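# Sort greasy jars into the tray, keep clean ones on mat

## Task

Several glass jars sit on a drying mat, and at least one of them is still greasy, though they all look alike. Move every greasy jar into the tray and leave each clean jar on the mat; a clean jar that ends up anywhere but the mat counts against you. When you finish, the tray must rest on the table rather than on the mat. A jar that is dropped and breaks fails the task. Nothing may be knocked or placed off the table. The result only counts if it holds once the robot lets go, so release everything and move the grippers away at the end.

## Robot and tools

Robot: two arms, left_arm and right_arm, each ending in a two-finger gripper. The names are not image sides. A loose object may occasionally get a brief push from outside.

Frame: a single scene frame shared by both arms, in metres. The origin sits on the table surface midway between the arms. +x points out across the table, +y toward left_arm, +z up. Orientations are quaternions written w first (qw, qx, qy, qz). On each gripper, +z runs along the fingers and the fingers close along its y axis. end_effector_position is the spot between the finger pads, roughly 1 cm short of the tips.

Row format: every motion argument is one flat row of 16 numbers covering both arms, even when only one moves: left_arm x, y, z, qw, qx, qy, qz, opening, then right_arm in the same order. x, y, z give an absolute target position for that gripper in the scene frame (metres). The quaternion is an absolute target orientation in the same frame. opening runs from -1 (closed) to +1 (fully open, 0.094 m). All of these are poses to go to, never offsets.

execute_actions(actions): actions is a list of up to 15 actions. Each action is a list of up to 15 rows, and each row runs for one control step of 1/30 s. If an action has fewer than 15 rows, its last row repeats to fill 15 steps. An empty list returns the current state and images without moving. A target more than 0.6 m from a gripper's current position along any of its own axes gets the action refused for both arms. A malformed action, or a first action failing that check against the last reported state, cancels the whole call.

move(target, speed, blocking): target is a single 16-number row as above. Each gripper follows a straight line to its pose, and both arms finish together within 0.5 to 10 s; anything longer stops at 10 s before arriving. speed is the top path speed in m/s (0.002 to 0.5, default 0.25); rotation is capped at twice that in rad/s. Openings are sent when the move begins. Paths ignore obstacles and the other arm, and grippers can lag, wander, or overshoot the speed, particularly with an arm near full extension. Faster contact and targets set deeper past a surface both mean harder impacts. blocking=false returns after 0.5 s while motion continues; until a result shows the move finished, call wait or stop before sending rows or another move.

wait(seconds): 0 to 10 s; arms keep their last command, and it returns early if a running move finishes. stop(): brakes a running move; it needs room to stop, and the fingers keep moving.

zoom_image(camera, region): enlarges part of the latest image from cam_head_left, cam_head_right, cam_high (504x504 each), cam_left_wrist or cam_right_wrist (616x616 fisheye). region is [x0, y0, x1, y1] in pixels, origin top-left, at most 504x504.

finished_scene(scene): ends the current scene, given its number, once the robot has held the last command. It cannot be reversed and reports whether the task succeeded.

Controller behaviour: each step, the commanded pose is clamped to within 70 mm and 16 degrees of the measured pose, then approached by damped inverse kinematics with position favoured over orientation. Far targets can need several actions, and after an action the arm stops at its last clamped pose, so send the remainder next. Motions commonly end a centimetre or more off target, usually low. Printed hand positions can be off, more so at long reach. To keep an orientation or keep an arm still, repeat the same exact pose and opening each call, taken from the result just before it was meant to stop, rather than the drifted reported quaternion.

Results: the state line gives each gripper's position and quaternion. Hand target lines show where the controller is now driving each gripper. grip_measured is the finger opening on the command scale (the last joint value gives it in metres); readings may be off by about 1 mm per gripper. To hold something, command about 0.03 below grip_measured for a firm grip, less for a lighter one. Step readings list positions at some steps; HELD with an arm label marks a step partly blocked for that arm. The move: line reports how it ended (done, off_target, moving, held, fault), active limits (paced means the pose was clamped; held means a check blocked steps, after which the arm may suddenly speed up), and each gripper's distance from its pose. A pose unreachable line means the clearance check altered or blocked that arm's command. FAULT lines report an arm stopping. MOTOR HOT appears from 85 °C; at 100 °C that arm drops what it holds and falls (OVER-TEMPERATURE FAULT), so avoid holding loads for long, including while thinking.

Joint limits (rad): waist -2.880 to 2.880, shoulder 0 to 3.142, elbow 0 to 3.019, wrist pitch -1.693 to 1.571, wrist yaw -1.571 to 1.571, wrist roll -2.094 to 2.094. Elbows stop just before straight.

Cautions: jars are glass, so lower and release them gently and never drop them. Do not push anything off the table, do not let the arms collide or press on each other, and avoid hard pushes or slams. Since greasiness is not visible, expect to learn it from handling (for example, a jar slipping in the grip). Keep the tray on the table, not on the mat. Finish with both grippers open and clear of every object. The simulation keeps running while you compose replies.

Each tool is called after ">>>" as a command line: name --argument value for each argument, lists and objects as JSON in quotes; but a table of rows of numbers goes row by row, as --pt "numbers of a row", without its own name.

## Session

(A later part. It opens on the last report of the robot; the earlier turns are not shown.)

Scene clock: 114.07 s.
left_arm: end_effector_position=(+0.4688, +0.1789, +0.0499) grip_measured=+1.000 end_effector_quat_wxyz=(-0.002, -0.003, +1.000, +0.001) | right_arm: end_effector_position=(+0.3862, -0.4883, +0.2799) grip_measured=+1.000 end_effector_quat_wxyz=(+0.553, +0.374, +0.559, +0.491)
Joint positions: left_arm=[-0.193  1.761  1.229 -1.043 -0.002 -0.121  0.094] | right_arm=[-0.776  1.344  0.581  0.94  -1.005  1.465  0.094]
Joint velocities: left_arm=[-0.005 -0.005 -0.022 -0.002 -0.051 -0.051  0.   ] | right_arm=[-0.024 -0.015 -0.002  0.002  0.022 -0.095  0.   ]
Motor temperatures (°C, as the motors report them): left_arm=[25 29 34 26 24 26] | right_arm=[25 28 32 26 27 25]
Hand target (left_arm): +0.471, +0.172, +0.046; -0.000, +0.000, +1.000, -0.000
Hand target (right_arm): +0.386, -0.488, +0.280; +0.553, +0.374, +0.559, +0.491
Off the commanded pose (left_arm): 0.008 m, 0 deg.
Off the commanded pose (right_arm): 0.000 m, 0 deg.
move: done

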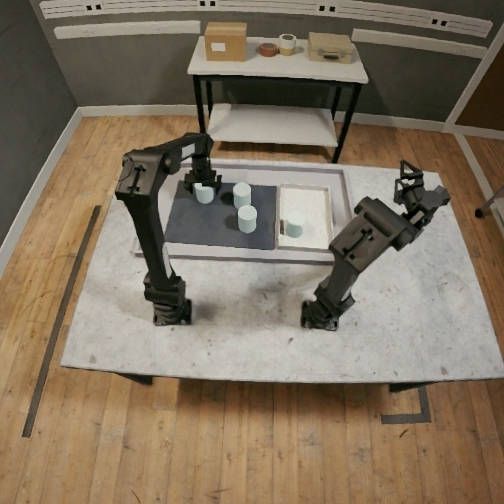

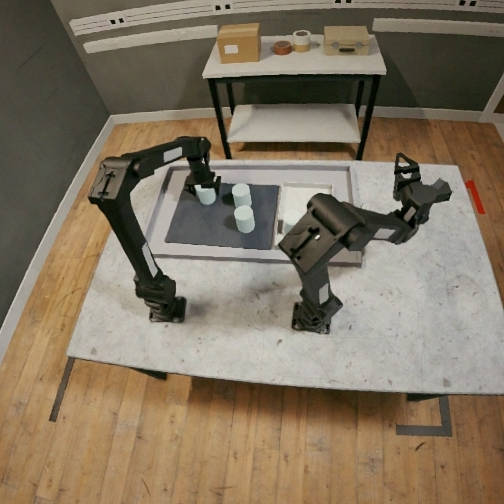

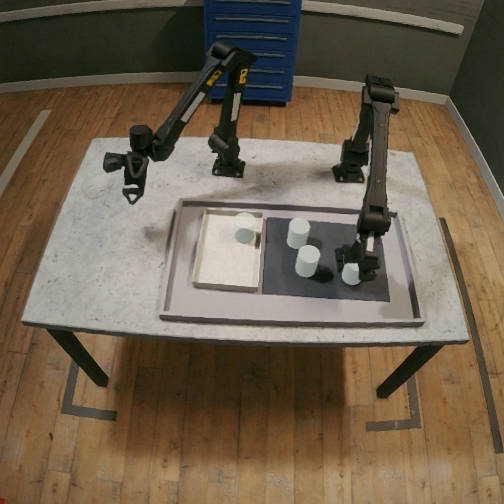

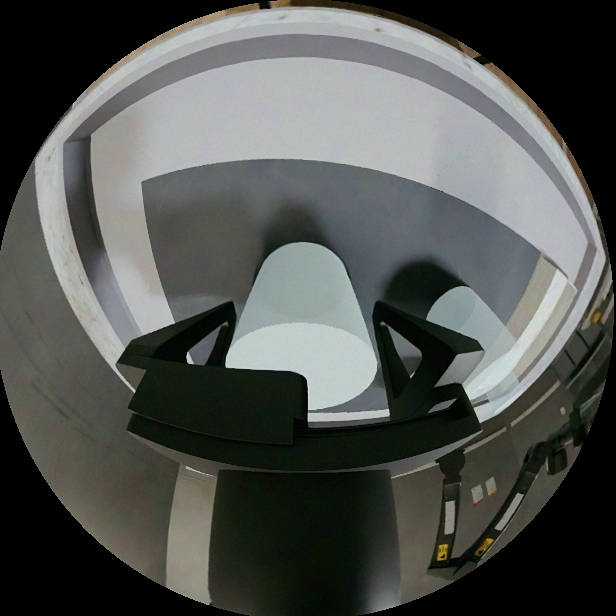

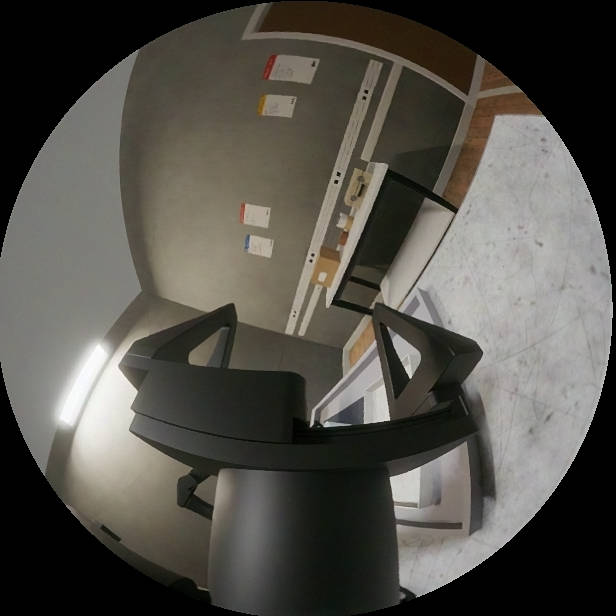

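>>> execute_actions --actions '[[[0.47,0.172,0.046,0,0,1,0,0.8,0.3862,-0.4883,0.2799,0.553,0.374,0.559,0.491,1],[0.47,0.172,0.046,0,0,1,0,0.65,0.3862,-0.4883,0.2799,0.553,0.374,0.559,0.491,1],[0.47,0.172,0.046,0,0,1,0,0.55,0.3862,-0.4883,0.2799,0.553,0.374,0.559,0.491,1],[0.47,0.172,0.046,0,0,1,0,0.5,0.3862,-0.4883,0.2799,0.553,0.374,0.559,0.491,1],[0.47,0.172,0.046,0,0,1,0,0.47,0.3862,-0.4883,0.2799,0.553,0.374,0.559,0.491,1],[0.47,0.172,0.046,0,0,1,0,0.45,0.3862,-0.4883,0.2799,0.553,0.374,0.559,0.491,1],[0.47,0.172,0.046,0,0,1,0,0.44,0.3862,-0.4883,0.2799,0.553,0.374,0.559,0.491,1],[0.47,0.172,0.046,0,0,1,0,0.43,0.3862,-0.4883,0.2799,0.553,0.374,0.559,0.491,1],[0.47,0.172,0.046,0,0,1,0,0.42,0.3862,-0.4883,0.2799,0.553,0.374,0.559,0.491,1],[0.47,0.172,0.046,0,0,1,0,0.41,0.3862,-0.4883,0.2799,0.553,0.374,0.559,0.491,1],[0.47,0.172,0.046,0,0,1,0,0.40,0.3862,-0.4883,0.2799,0.553,0.374,0.559,0.491,1],[0.47,0.172,0.046,0,0,1,0,0.39,0.3862,-0.4883,0.2799,0.553,0.374,0.559,0.491,1],[0.47,0.172,0.046,0,0,1,0,0.38,0.3862,-0.4883,0.2799,0.553,0.374,0.559,0.491,1],[0.47,0.172,0.046,0,0,1,0,0.37,0.3862,-0.4883,0.2799,0.553,0.374,0.559,0.491,1],[0.47,0.172,0.046,0,0,1,0,0.36,0.3862,-0.4883,0.2799,0.553,0.374,0.559,0.491,1]]]'

>>> move --target '[0.482,0.17,0.205,0,0,1,0,0.36,0.3862,-0.4883,0.2799,0.553,0.374,0.559,0.491,1]' --speed 0.12

Scene clock: 114.80 s.
left_arm: end_effector_position=(+0.4688, +0.1789, +0.0499) grip_measured=+0.388 end_effector_quat_wxyz=(-0.002, -0.003, +1.000, +0.001) | right_arm: end_effector_position=(+0.3862, -0.4883, +0.2799) grip_measured=+1.000 end_effector_quat_wxyz=(+0.553, +0.374, +0.559, +0.491)
Joint positions: left_arm=[-0.193  1.761  1.229 -1.043 -0.002 -0.121  0.065] | right_arm=[-0.776  1.344  0.581  0.94  -1.005  1.465  0.094]
Joint velocities: left_arm=[-0.015  0.005  0.002  0.007 -0.037  0.037 -0.   ] | right_arm=[-0.015  0.005  0.002 -0.012  0.066 -0.022  0.   ]
Motor temperatures (°C, as the motors report them): left_arm=[25 29 34 26 24 26] | right_arm=[25 28 32 26 27 25]
Hand target (left_arm): +0.470, +0.172, +0.046; -0.000, +0.000, +1.000, -0.000
Hand target (right_arm): +0.386, -0.488, +0.280; +0.553, +0.374, +0.559, +0.491
Off the commanded pose (left_arm): 0.008 m, 0 deg.
Off the commanded pose (right_arm): 0.000 m, 0 deg.
Step readings (end_effector_position):
0: left_arm (+0.4688, +0.1789, +0.0499) | right_arm (+0.3862, -0.4883, +0.2799)
1: left_arm (+0.4688, +0.1789, +0.0499) | right_arm (+0.3862, -0.4883, +0.2799)
2: left_arm (+0.4688, +0.1789, +0.0499) | right_arm (+0.3862, -0.4883, +0.2799)
4: left_arm (+0.4688, +0.1789, +0.0499) | right_arm (+0.3862, -0.4883, +0.2799)
8: left_arm (+0.4688, +0.1789, +0.0499) | right_arm (+0.3862, -0.4883, +0.2799)
15: end_effector_position above

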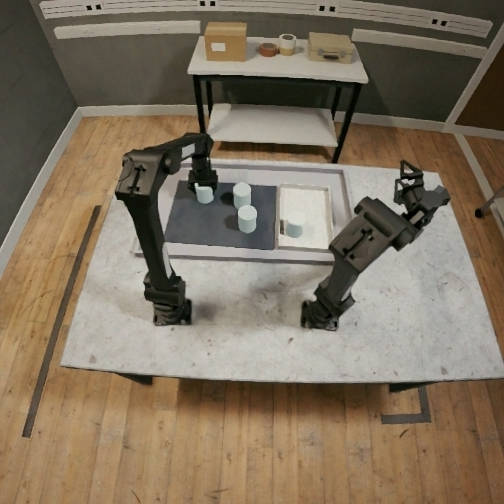

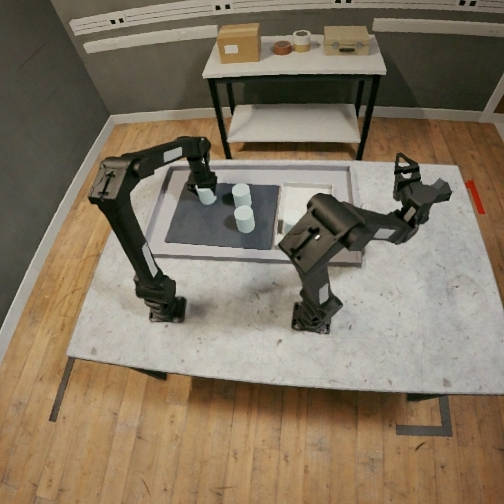

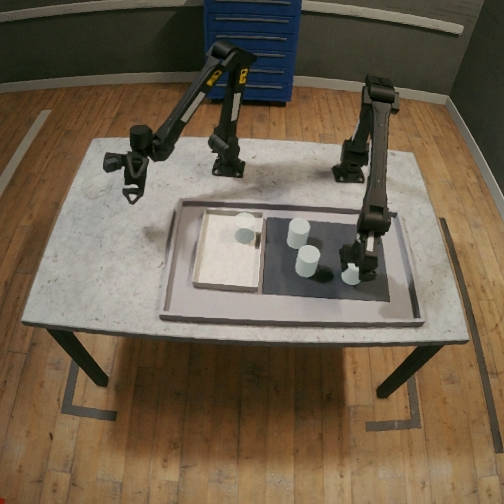

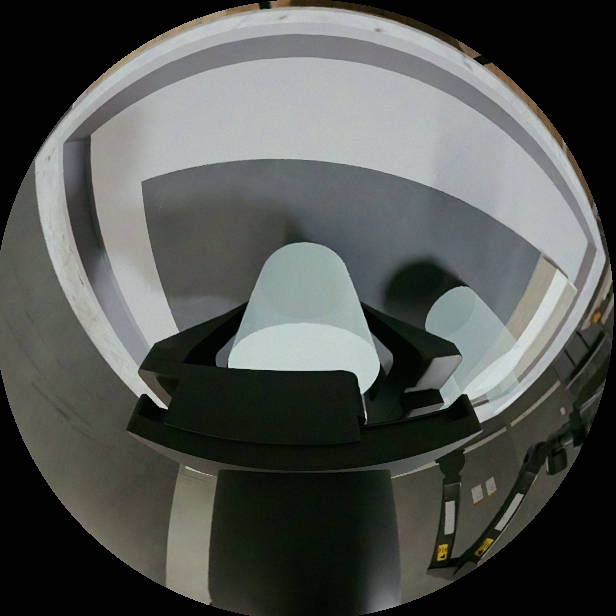

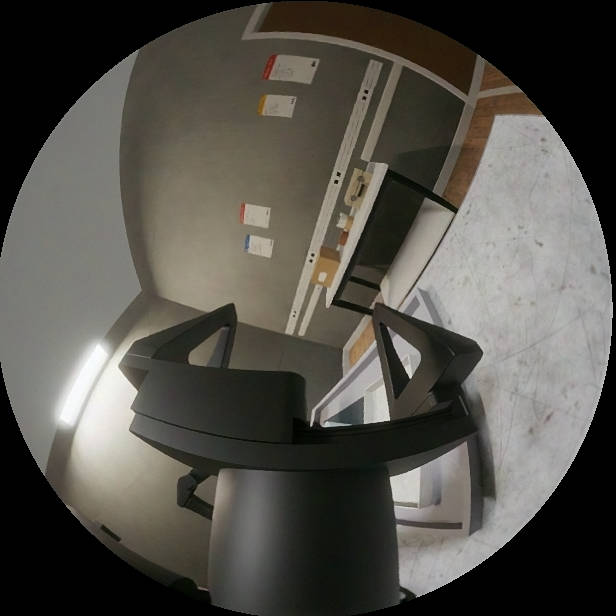

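Scene clock: 116.53 s.
left_arm: end_effector_position=(+0.4652, +0.1793, +0.1703) grip_measured=+0.388 end_effector_quat_wxyz=(-0.037, -0.003, +0.999, +0.005) | right_arm: end_effector_position=(+0.3862, -0.4883, +0.2799) grip_measured=+1.000 end_effector_quat_wxyz=(+0.553, +0.374, +0.559, +0.491)
Joint positions: left_arm=[-0.193  1.68   1.457 -1.424 -0.002 -0.121  0.065] | right_arm=[-0.776  1.344  0.581  0.94  -1.005  1.465  0.094]
Joint velocities: left_arm=[-0.015 -0.005  0.022  0.022  0.051 -0.022 -0.   ] | right_arm=[-0.005 -0.015  0.002  0.012 -0.066 -0.051  0.   ]
Motor temperatures (°C, as the motors report them): left_arm=[25 29 35 26 24 26] | right_arm=[25 28 32 26 27 25]
Hand target (left_arm): +0.477, +0.171, +0.206; +0.000, +0.000, +1.000, -0.000
Hand target (right_arm): +0.386, -0.488, +0.280; +0.553, +0.374, +0.559, +0.491
Off the commanded pose (left_arm): 0.040 m, 4 deg.
Off the commanded pose (right_arm): 0.000 m, 0 deg.
move: off_target (left_arm)

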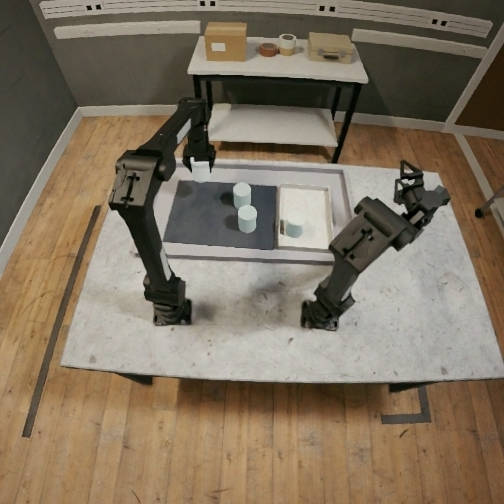

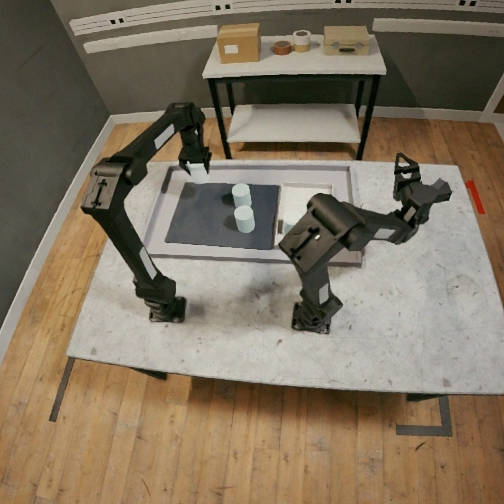

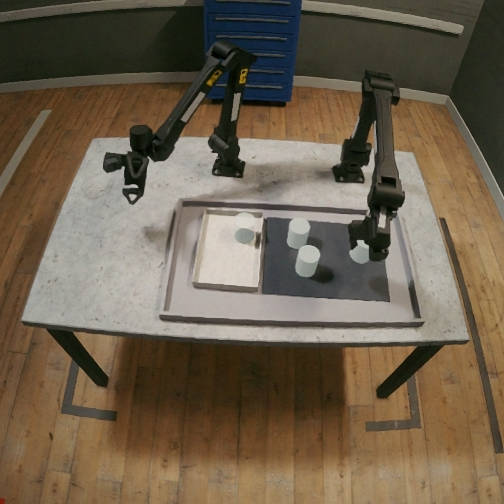

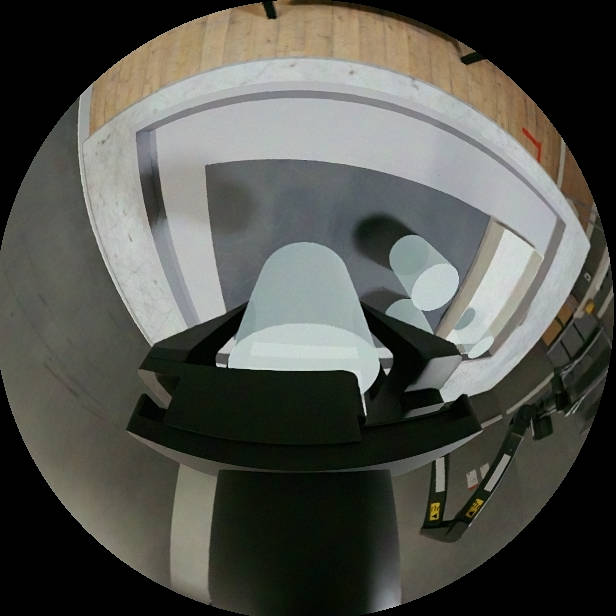

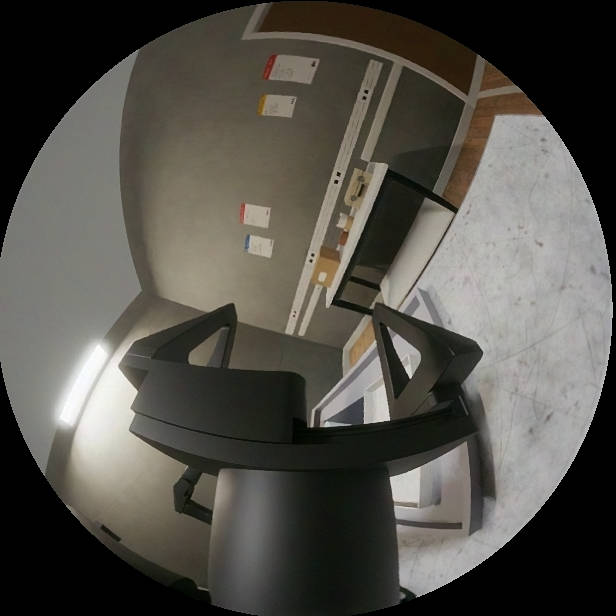

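>>> move --target '[0.458,-0.185,0.21,0,0.342,0.94,0,0.36,0.3862,-0.4883,0.2799,0.553,0.374,0.559,0.491,1]' --speed 0.2

>>> move --target '[0.447,-0.182,0.095,0,0.342,0.94,0,0.36,0.3862,-0.4883,0.2799,0.553,0.374,0.559,0.491,1]' --speed 0.1

>>> zoom_image --camera "cam_high" --region '[170,180,300,310]'

Scene clock: 119.00 s.
left_arm: end_effector_position=(+0.4436, -0.1747, +0.1900) grip_measured=+0.388 end_effector_quat_wxyz=(-0.023, +0.338, +0.941, +0.006) | right_arm: end_effector_position=(+0.3862, -0.4883, +0.2799) grip_measured=+1.000 end_effector_quat_wxyz=(+0.553, +0.374, +0.559, +0.491)
Joint positions: left_arm=[-0.804  2.014  1.993 -1.597  0.006 -0.034  0.065] | right_arm=[-0.776  1.344  0.581  0.94  -1.005  1.465  0.094]
Joint velocities: left_arm=[-0.005 -0.005 -0.017 -0.012  0.022 -0.037  0.001] | right_arm=[ 0.005 -0.005 -0.007  0.002 -0.007  0.022  0.   ]
Motor temperatures (°C, as the motors report them): left_arm=[25 29 35 26 24 26] | right_arm=[25 28 32 26 27 25]
Hand target (left_arm): +0.454, -0.183, +0.212; +0.000, +0.342, +0.940, -0.002
Hand target (right_arm): +0.386, -0.488, +0.280; +0.553, +0.374, +0.559, +0.491
Off the commanded pose (left_arm): 0.027 m, 3 deg.
Off the commanded pose (right_arm): 0.000 m, 0 deg.
move: off_target (left_arm)

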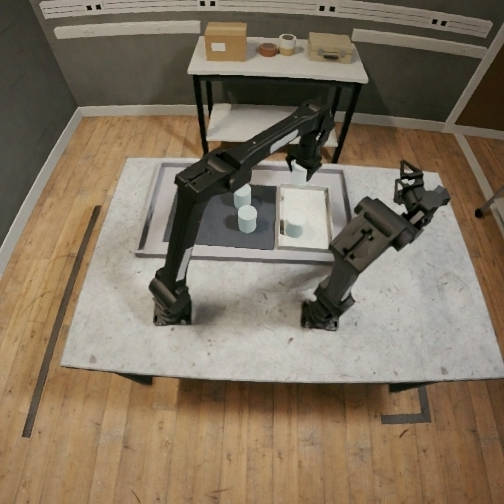

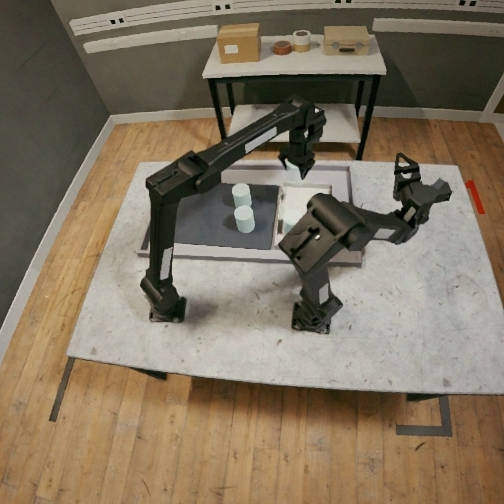

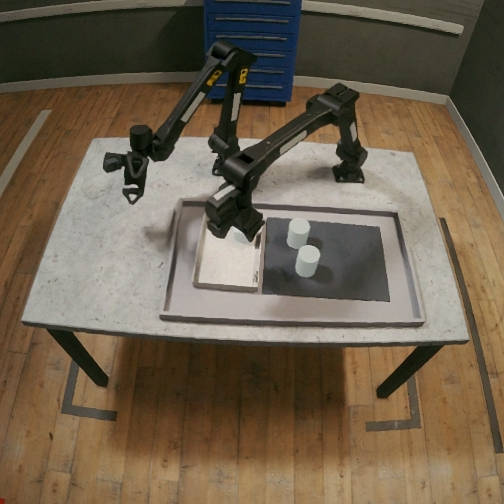

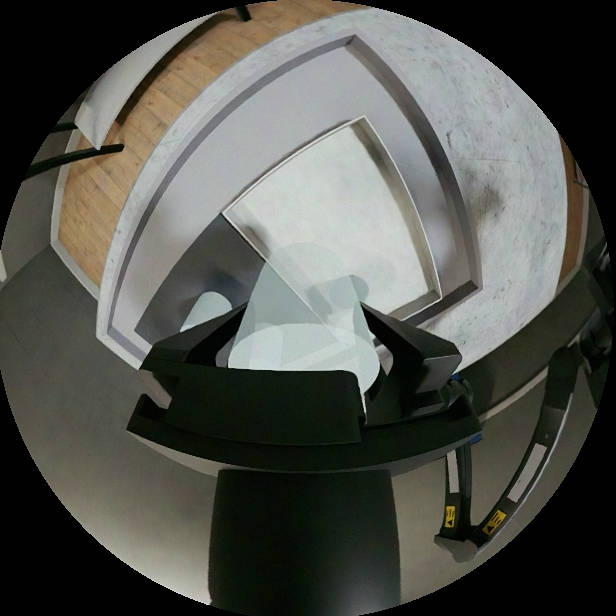

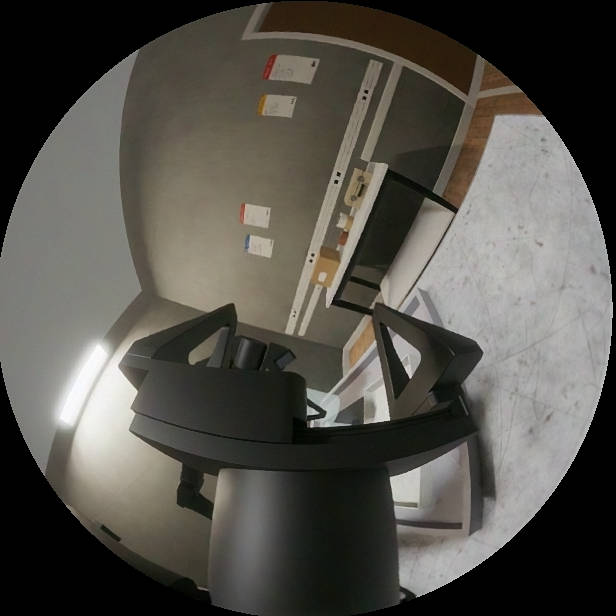

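Scene clock: 120.37 s.
left_arm: end_effector_position=(+0.4465, -0.1766, +0.0912) grip_measured=+0.388 end_effector_quat_wxyz=(-0.011, +0.339, +0.941, +0.003) | right_arm: end_effector_position=(+0.3862, -0.4883, +0.2799) grip_measured=+1.000 end_effector_quat_wxyz=(+0.553, +0.374, +0.559, +0.491)
Joint positions: left_arm=[-0.804  2.047  1.784 -1.33   0.002 -0.034  0.065] | right_arm=[-0.776  1.344  0.581  0.94  -1.005  1.465  0.094]
Joint velocities: left_arm=[-0.005  0.015 -0.012  0.002 -0.037 -0.007 -0.001] | right_arm=[-0.015 -0.005  0.002  0.007 -0.022 -0.081  0.   ]
Motor temperatures (°C, as the motors report them): left_arm=[25 29 35 26 24 26] | right_arm=[25 28 32 26 27 25]
Hand target (left_arm): +0.448, -0.183, +0.095; +0.000, +0.342, +0.940, +0.000
Hand target (right_arm): +0.386, -0.488, +0.280; +0.553, +0.374, +0.559, +0.491
Off the commanded pose (left_arm): 0.007 m, 1 deg.
Off the commanded pose (right_arm): 0.000 m, 0 deg.
move: done

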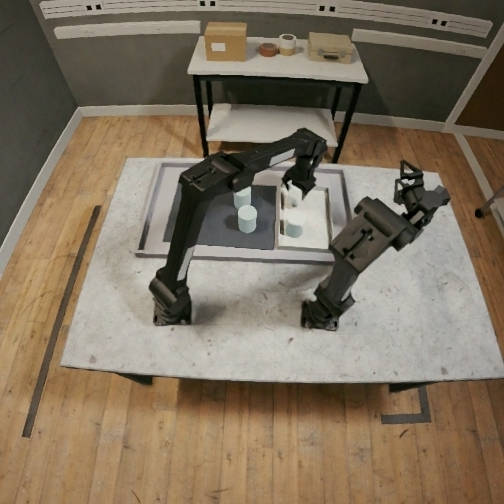

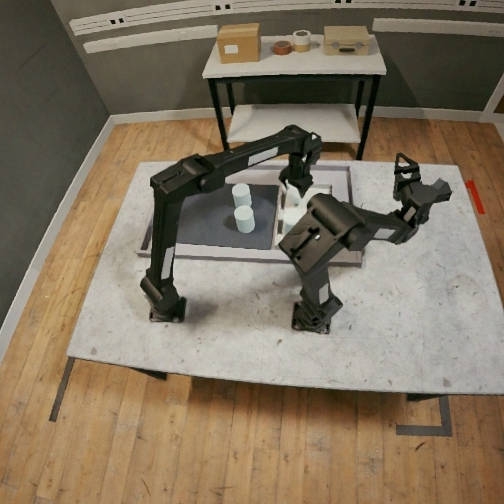

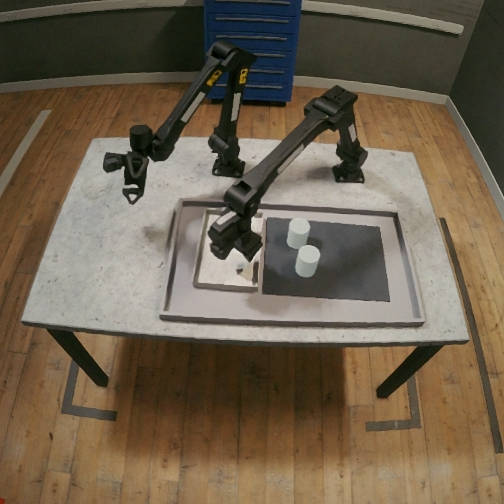

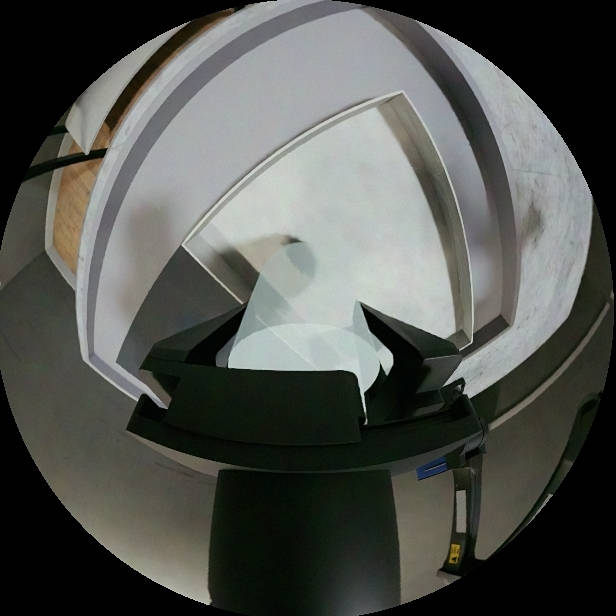

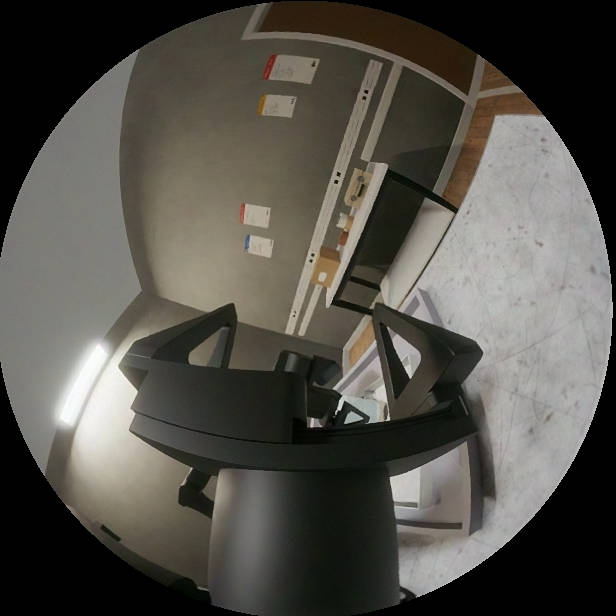

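Region (170, 180, 300, 310) of cam_high's 504x504 image, scaled by 3.877, with more detail than that image has.

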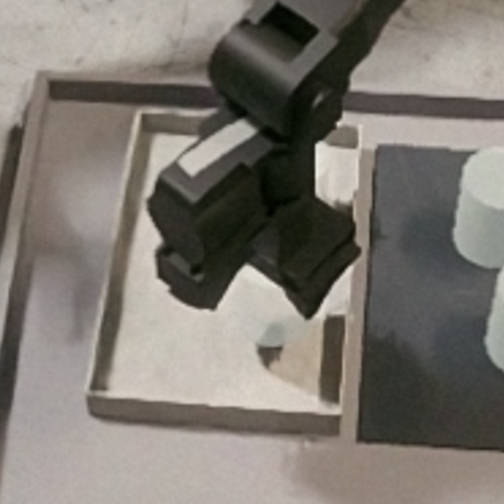

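>>> move --target '[0.455,-0.186,0.068,0,0.342,0.94,0,0.36,0.3862,-0.4883,0.2799,0.553,0.374,0.559,0.491,1]' --speed 0.05

>>> move --target '[0.455,-0.186,0.054,0,0.342,0.94,0,0.36,0.3862,-0.4883,0.2799,0.553,0.374,0.559,0.491,1]' --speed 0.018

Scene clock: 121.40 s.
left_arm: end_effector_position=(+0.4523, -0.1817, +0.0674) grip_measured=+0.388 end_effector_quat_wxyz=(-0.008, +0.339, +0.941, +0.002) | right_arm: end_effector_position=(+0.3862, -0.4883, +0.2799) grip_measured=+1.000 end_effector_quat_wxyz=(+0.553, +0.374, +0.559, +0.491)
Joint positions: left_arm=[-0.804  2.082  1.779 -1.284  0.002 -0.034  0.065] | right_arm=[-0.776  1.344  0.581  0.94  -1.005  1.465  0.094]
Joint velocities: left_arm=[-0.005 -0.015  0.007 -0.007  0.037 -0.022 -0.   ] | right_arm=[-0.015 -0.015 -0.002 -0.012 -0.007  0.007  0.   ]
Motor temperatures (°C, as the motors report them): left_arm=[25 29 35 26 24 26] | right_arm=[25 28 32 26 27 25]
Hand target (left_arm): +0.455, -0.186, +0.068; +0.000, +0.342, +0.940, +0.000
Hand target (right_arm): +0.386, -0.488, +0.280; +0.553, +0.374, +0.559, +0.491
Off the commanded pose (left_arm): 0.005 m, 1 deg.
Off the commanded pose (right_arm): 0.000 m, 0 deg.
move: done

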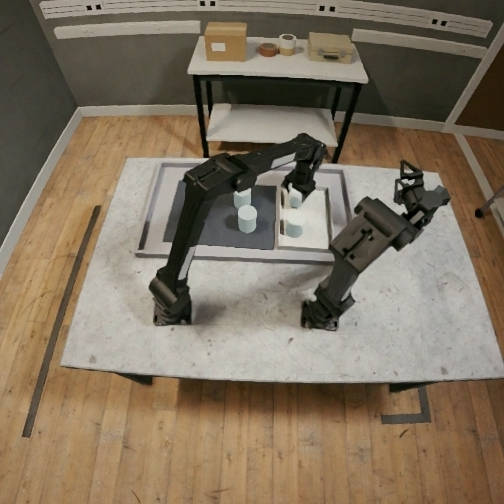

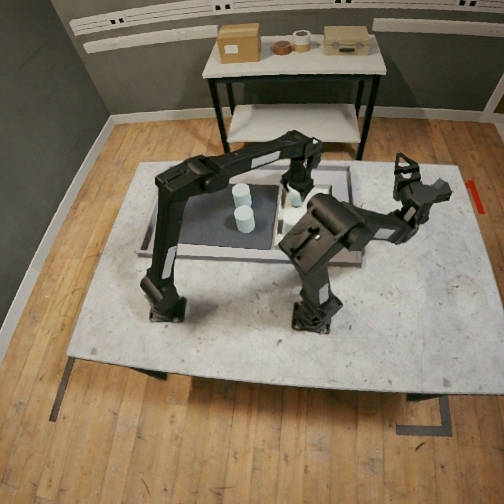

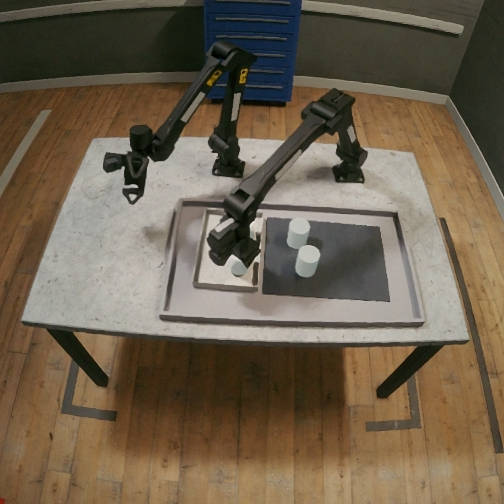

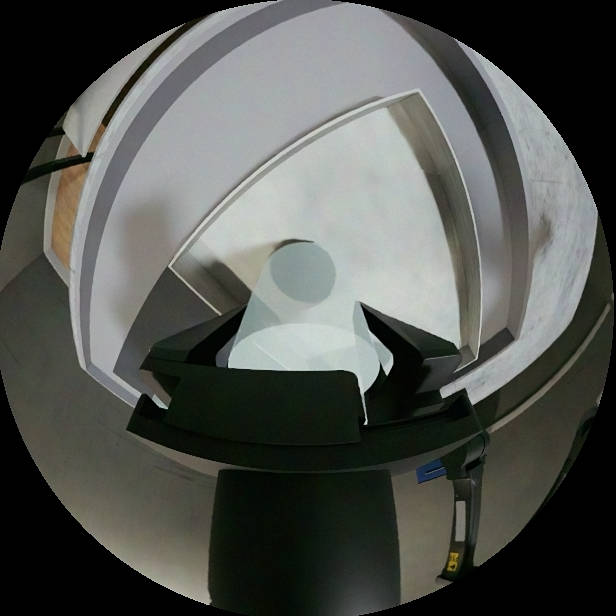

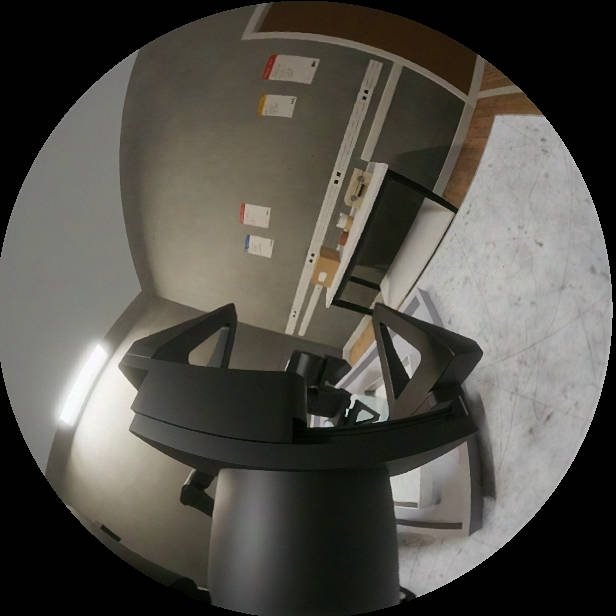

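Scene clock: 122.53 s.
left_arm: end_effector_position=(+0.4528, -0.1822, +0.0564) grip_measured=+0.388 end_effector_quat_wxyz=(-0.005, +0.339, +0.941, +0.001) | right_arm: end_effector_position=(+0.3862, -0.4883, +0.2799) grip_measured=+1.000 end_effector_quat_wxyz=(+0.553, +0.374, +0.559, +0.491)
Joint positions: left_arm=[-0.804  2.09   1.761 -1.253  0.002 -0.034  0.065] | right_arm=[-0.776  1.344  0.581  0.94  -1.005  1.465  0.094]
Joint velocities: left_arm=[-0.015 -0.015 -0.017  0.007  0.037 -0.022  0.   ] | right_arm=[-0.005  0.005  0.022 -0.027 -0.022  0.066  0.   ]
Motor temperatures (°C, as the motors report them): left_arm=[25 29 35 26 24 26] | right_arm=[25 28 32 26 27 25]
Hand target (left_arm): +0.455, -0.186, +0.054; +0.000, +0.342, +0.940, +0.000
Hand target (right_arm): +0.386, -0.488, +0.280; +0.553, +0.374, +0.559, +0.491
Off the commanded pose (left_arm): 0.005 m, 1 deg.
Off the commanded pose (right_arm): 0.000 m, 0 deg.
move: done

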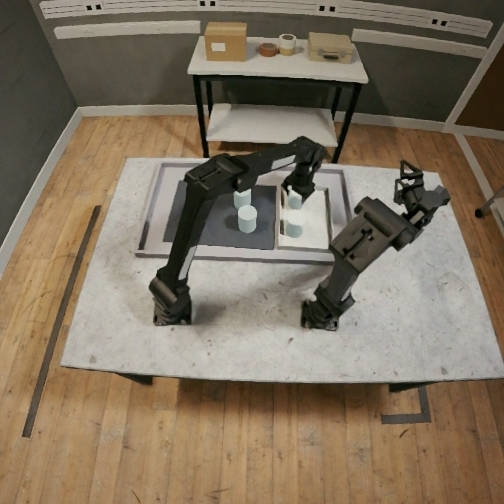

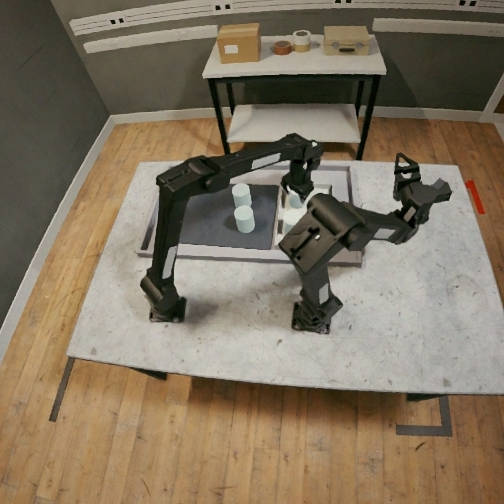

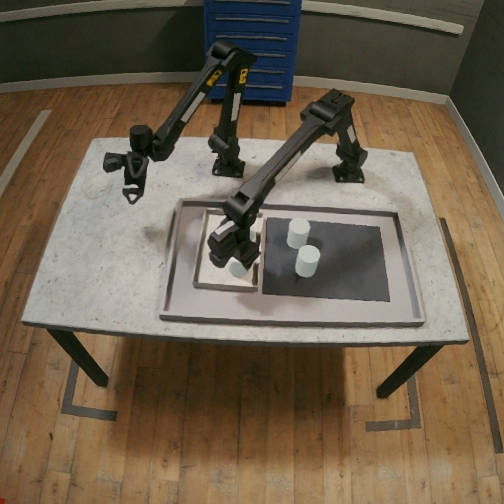

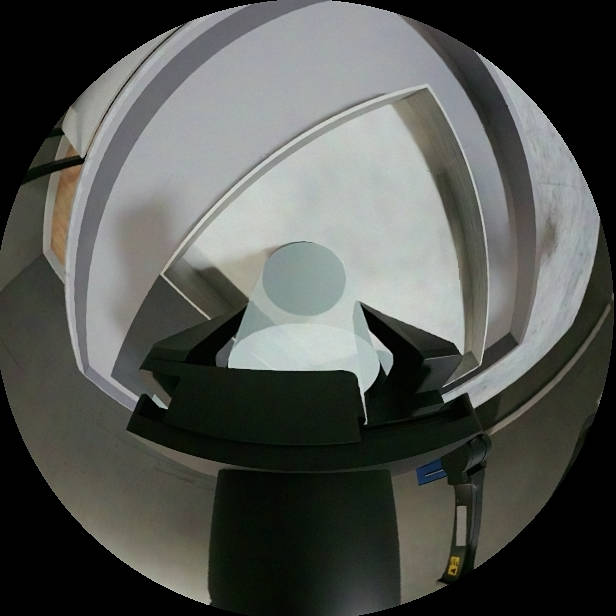

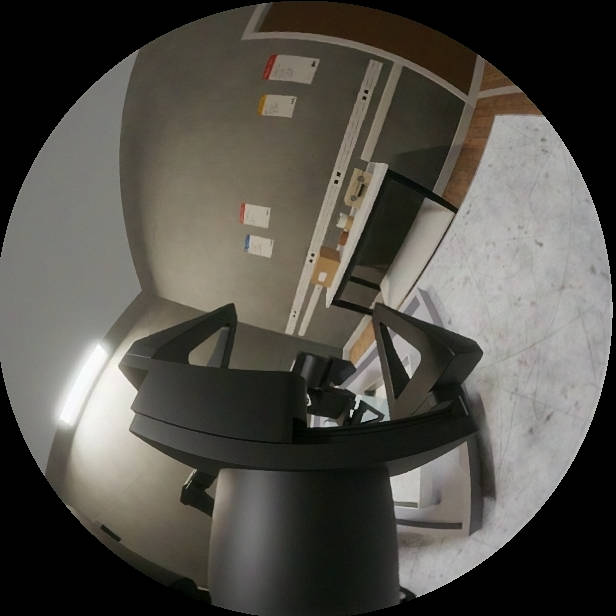

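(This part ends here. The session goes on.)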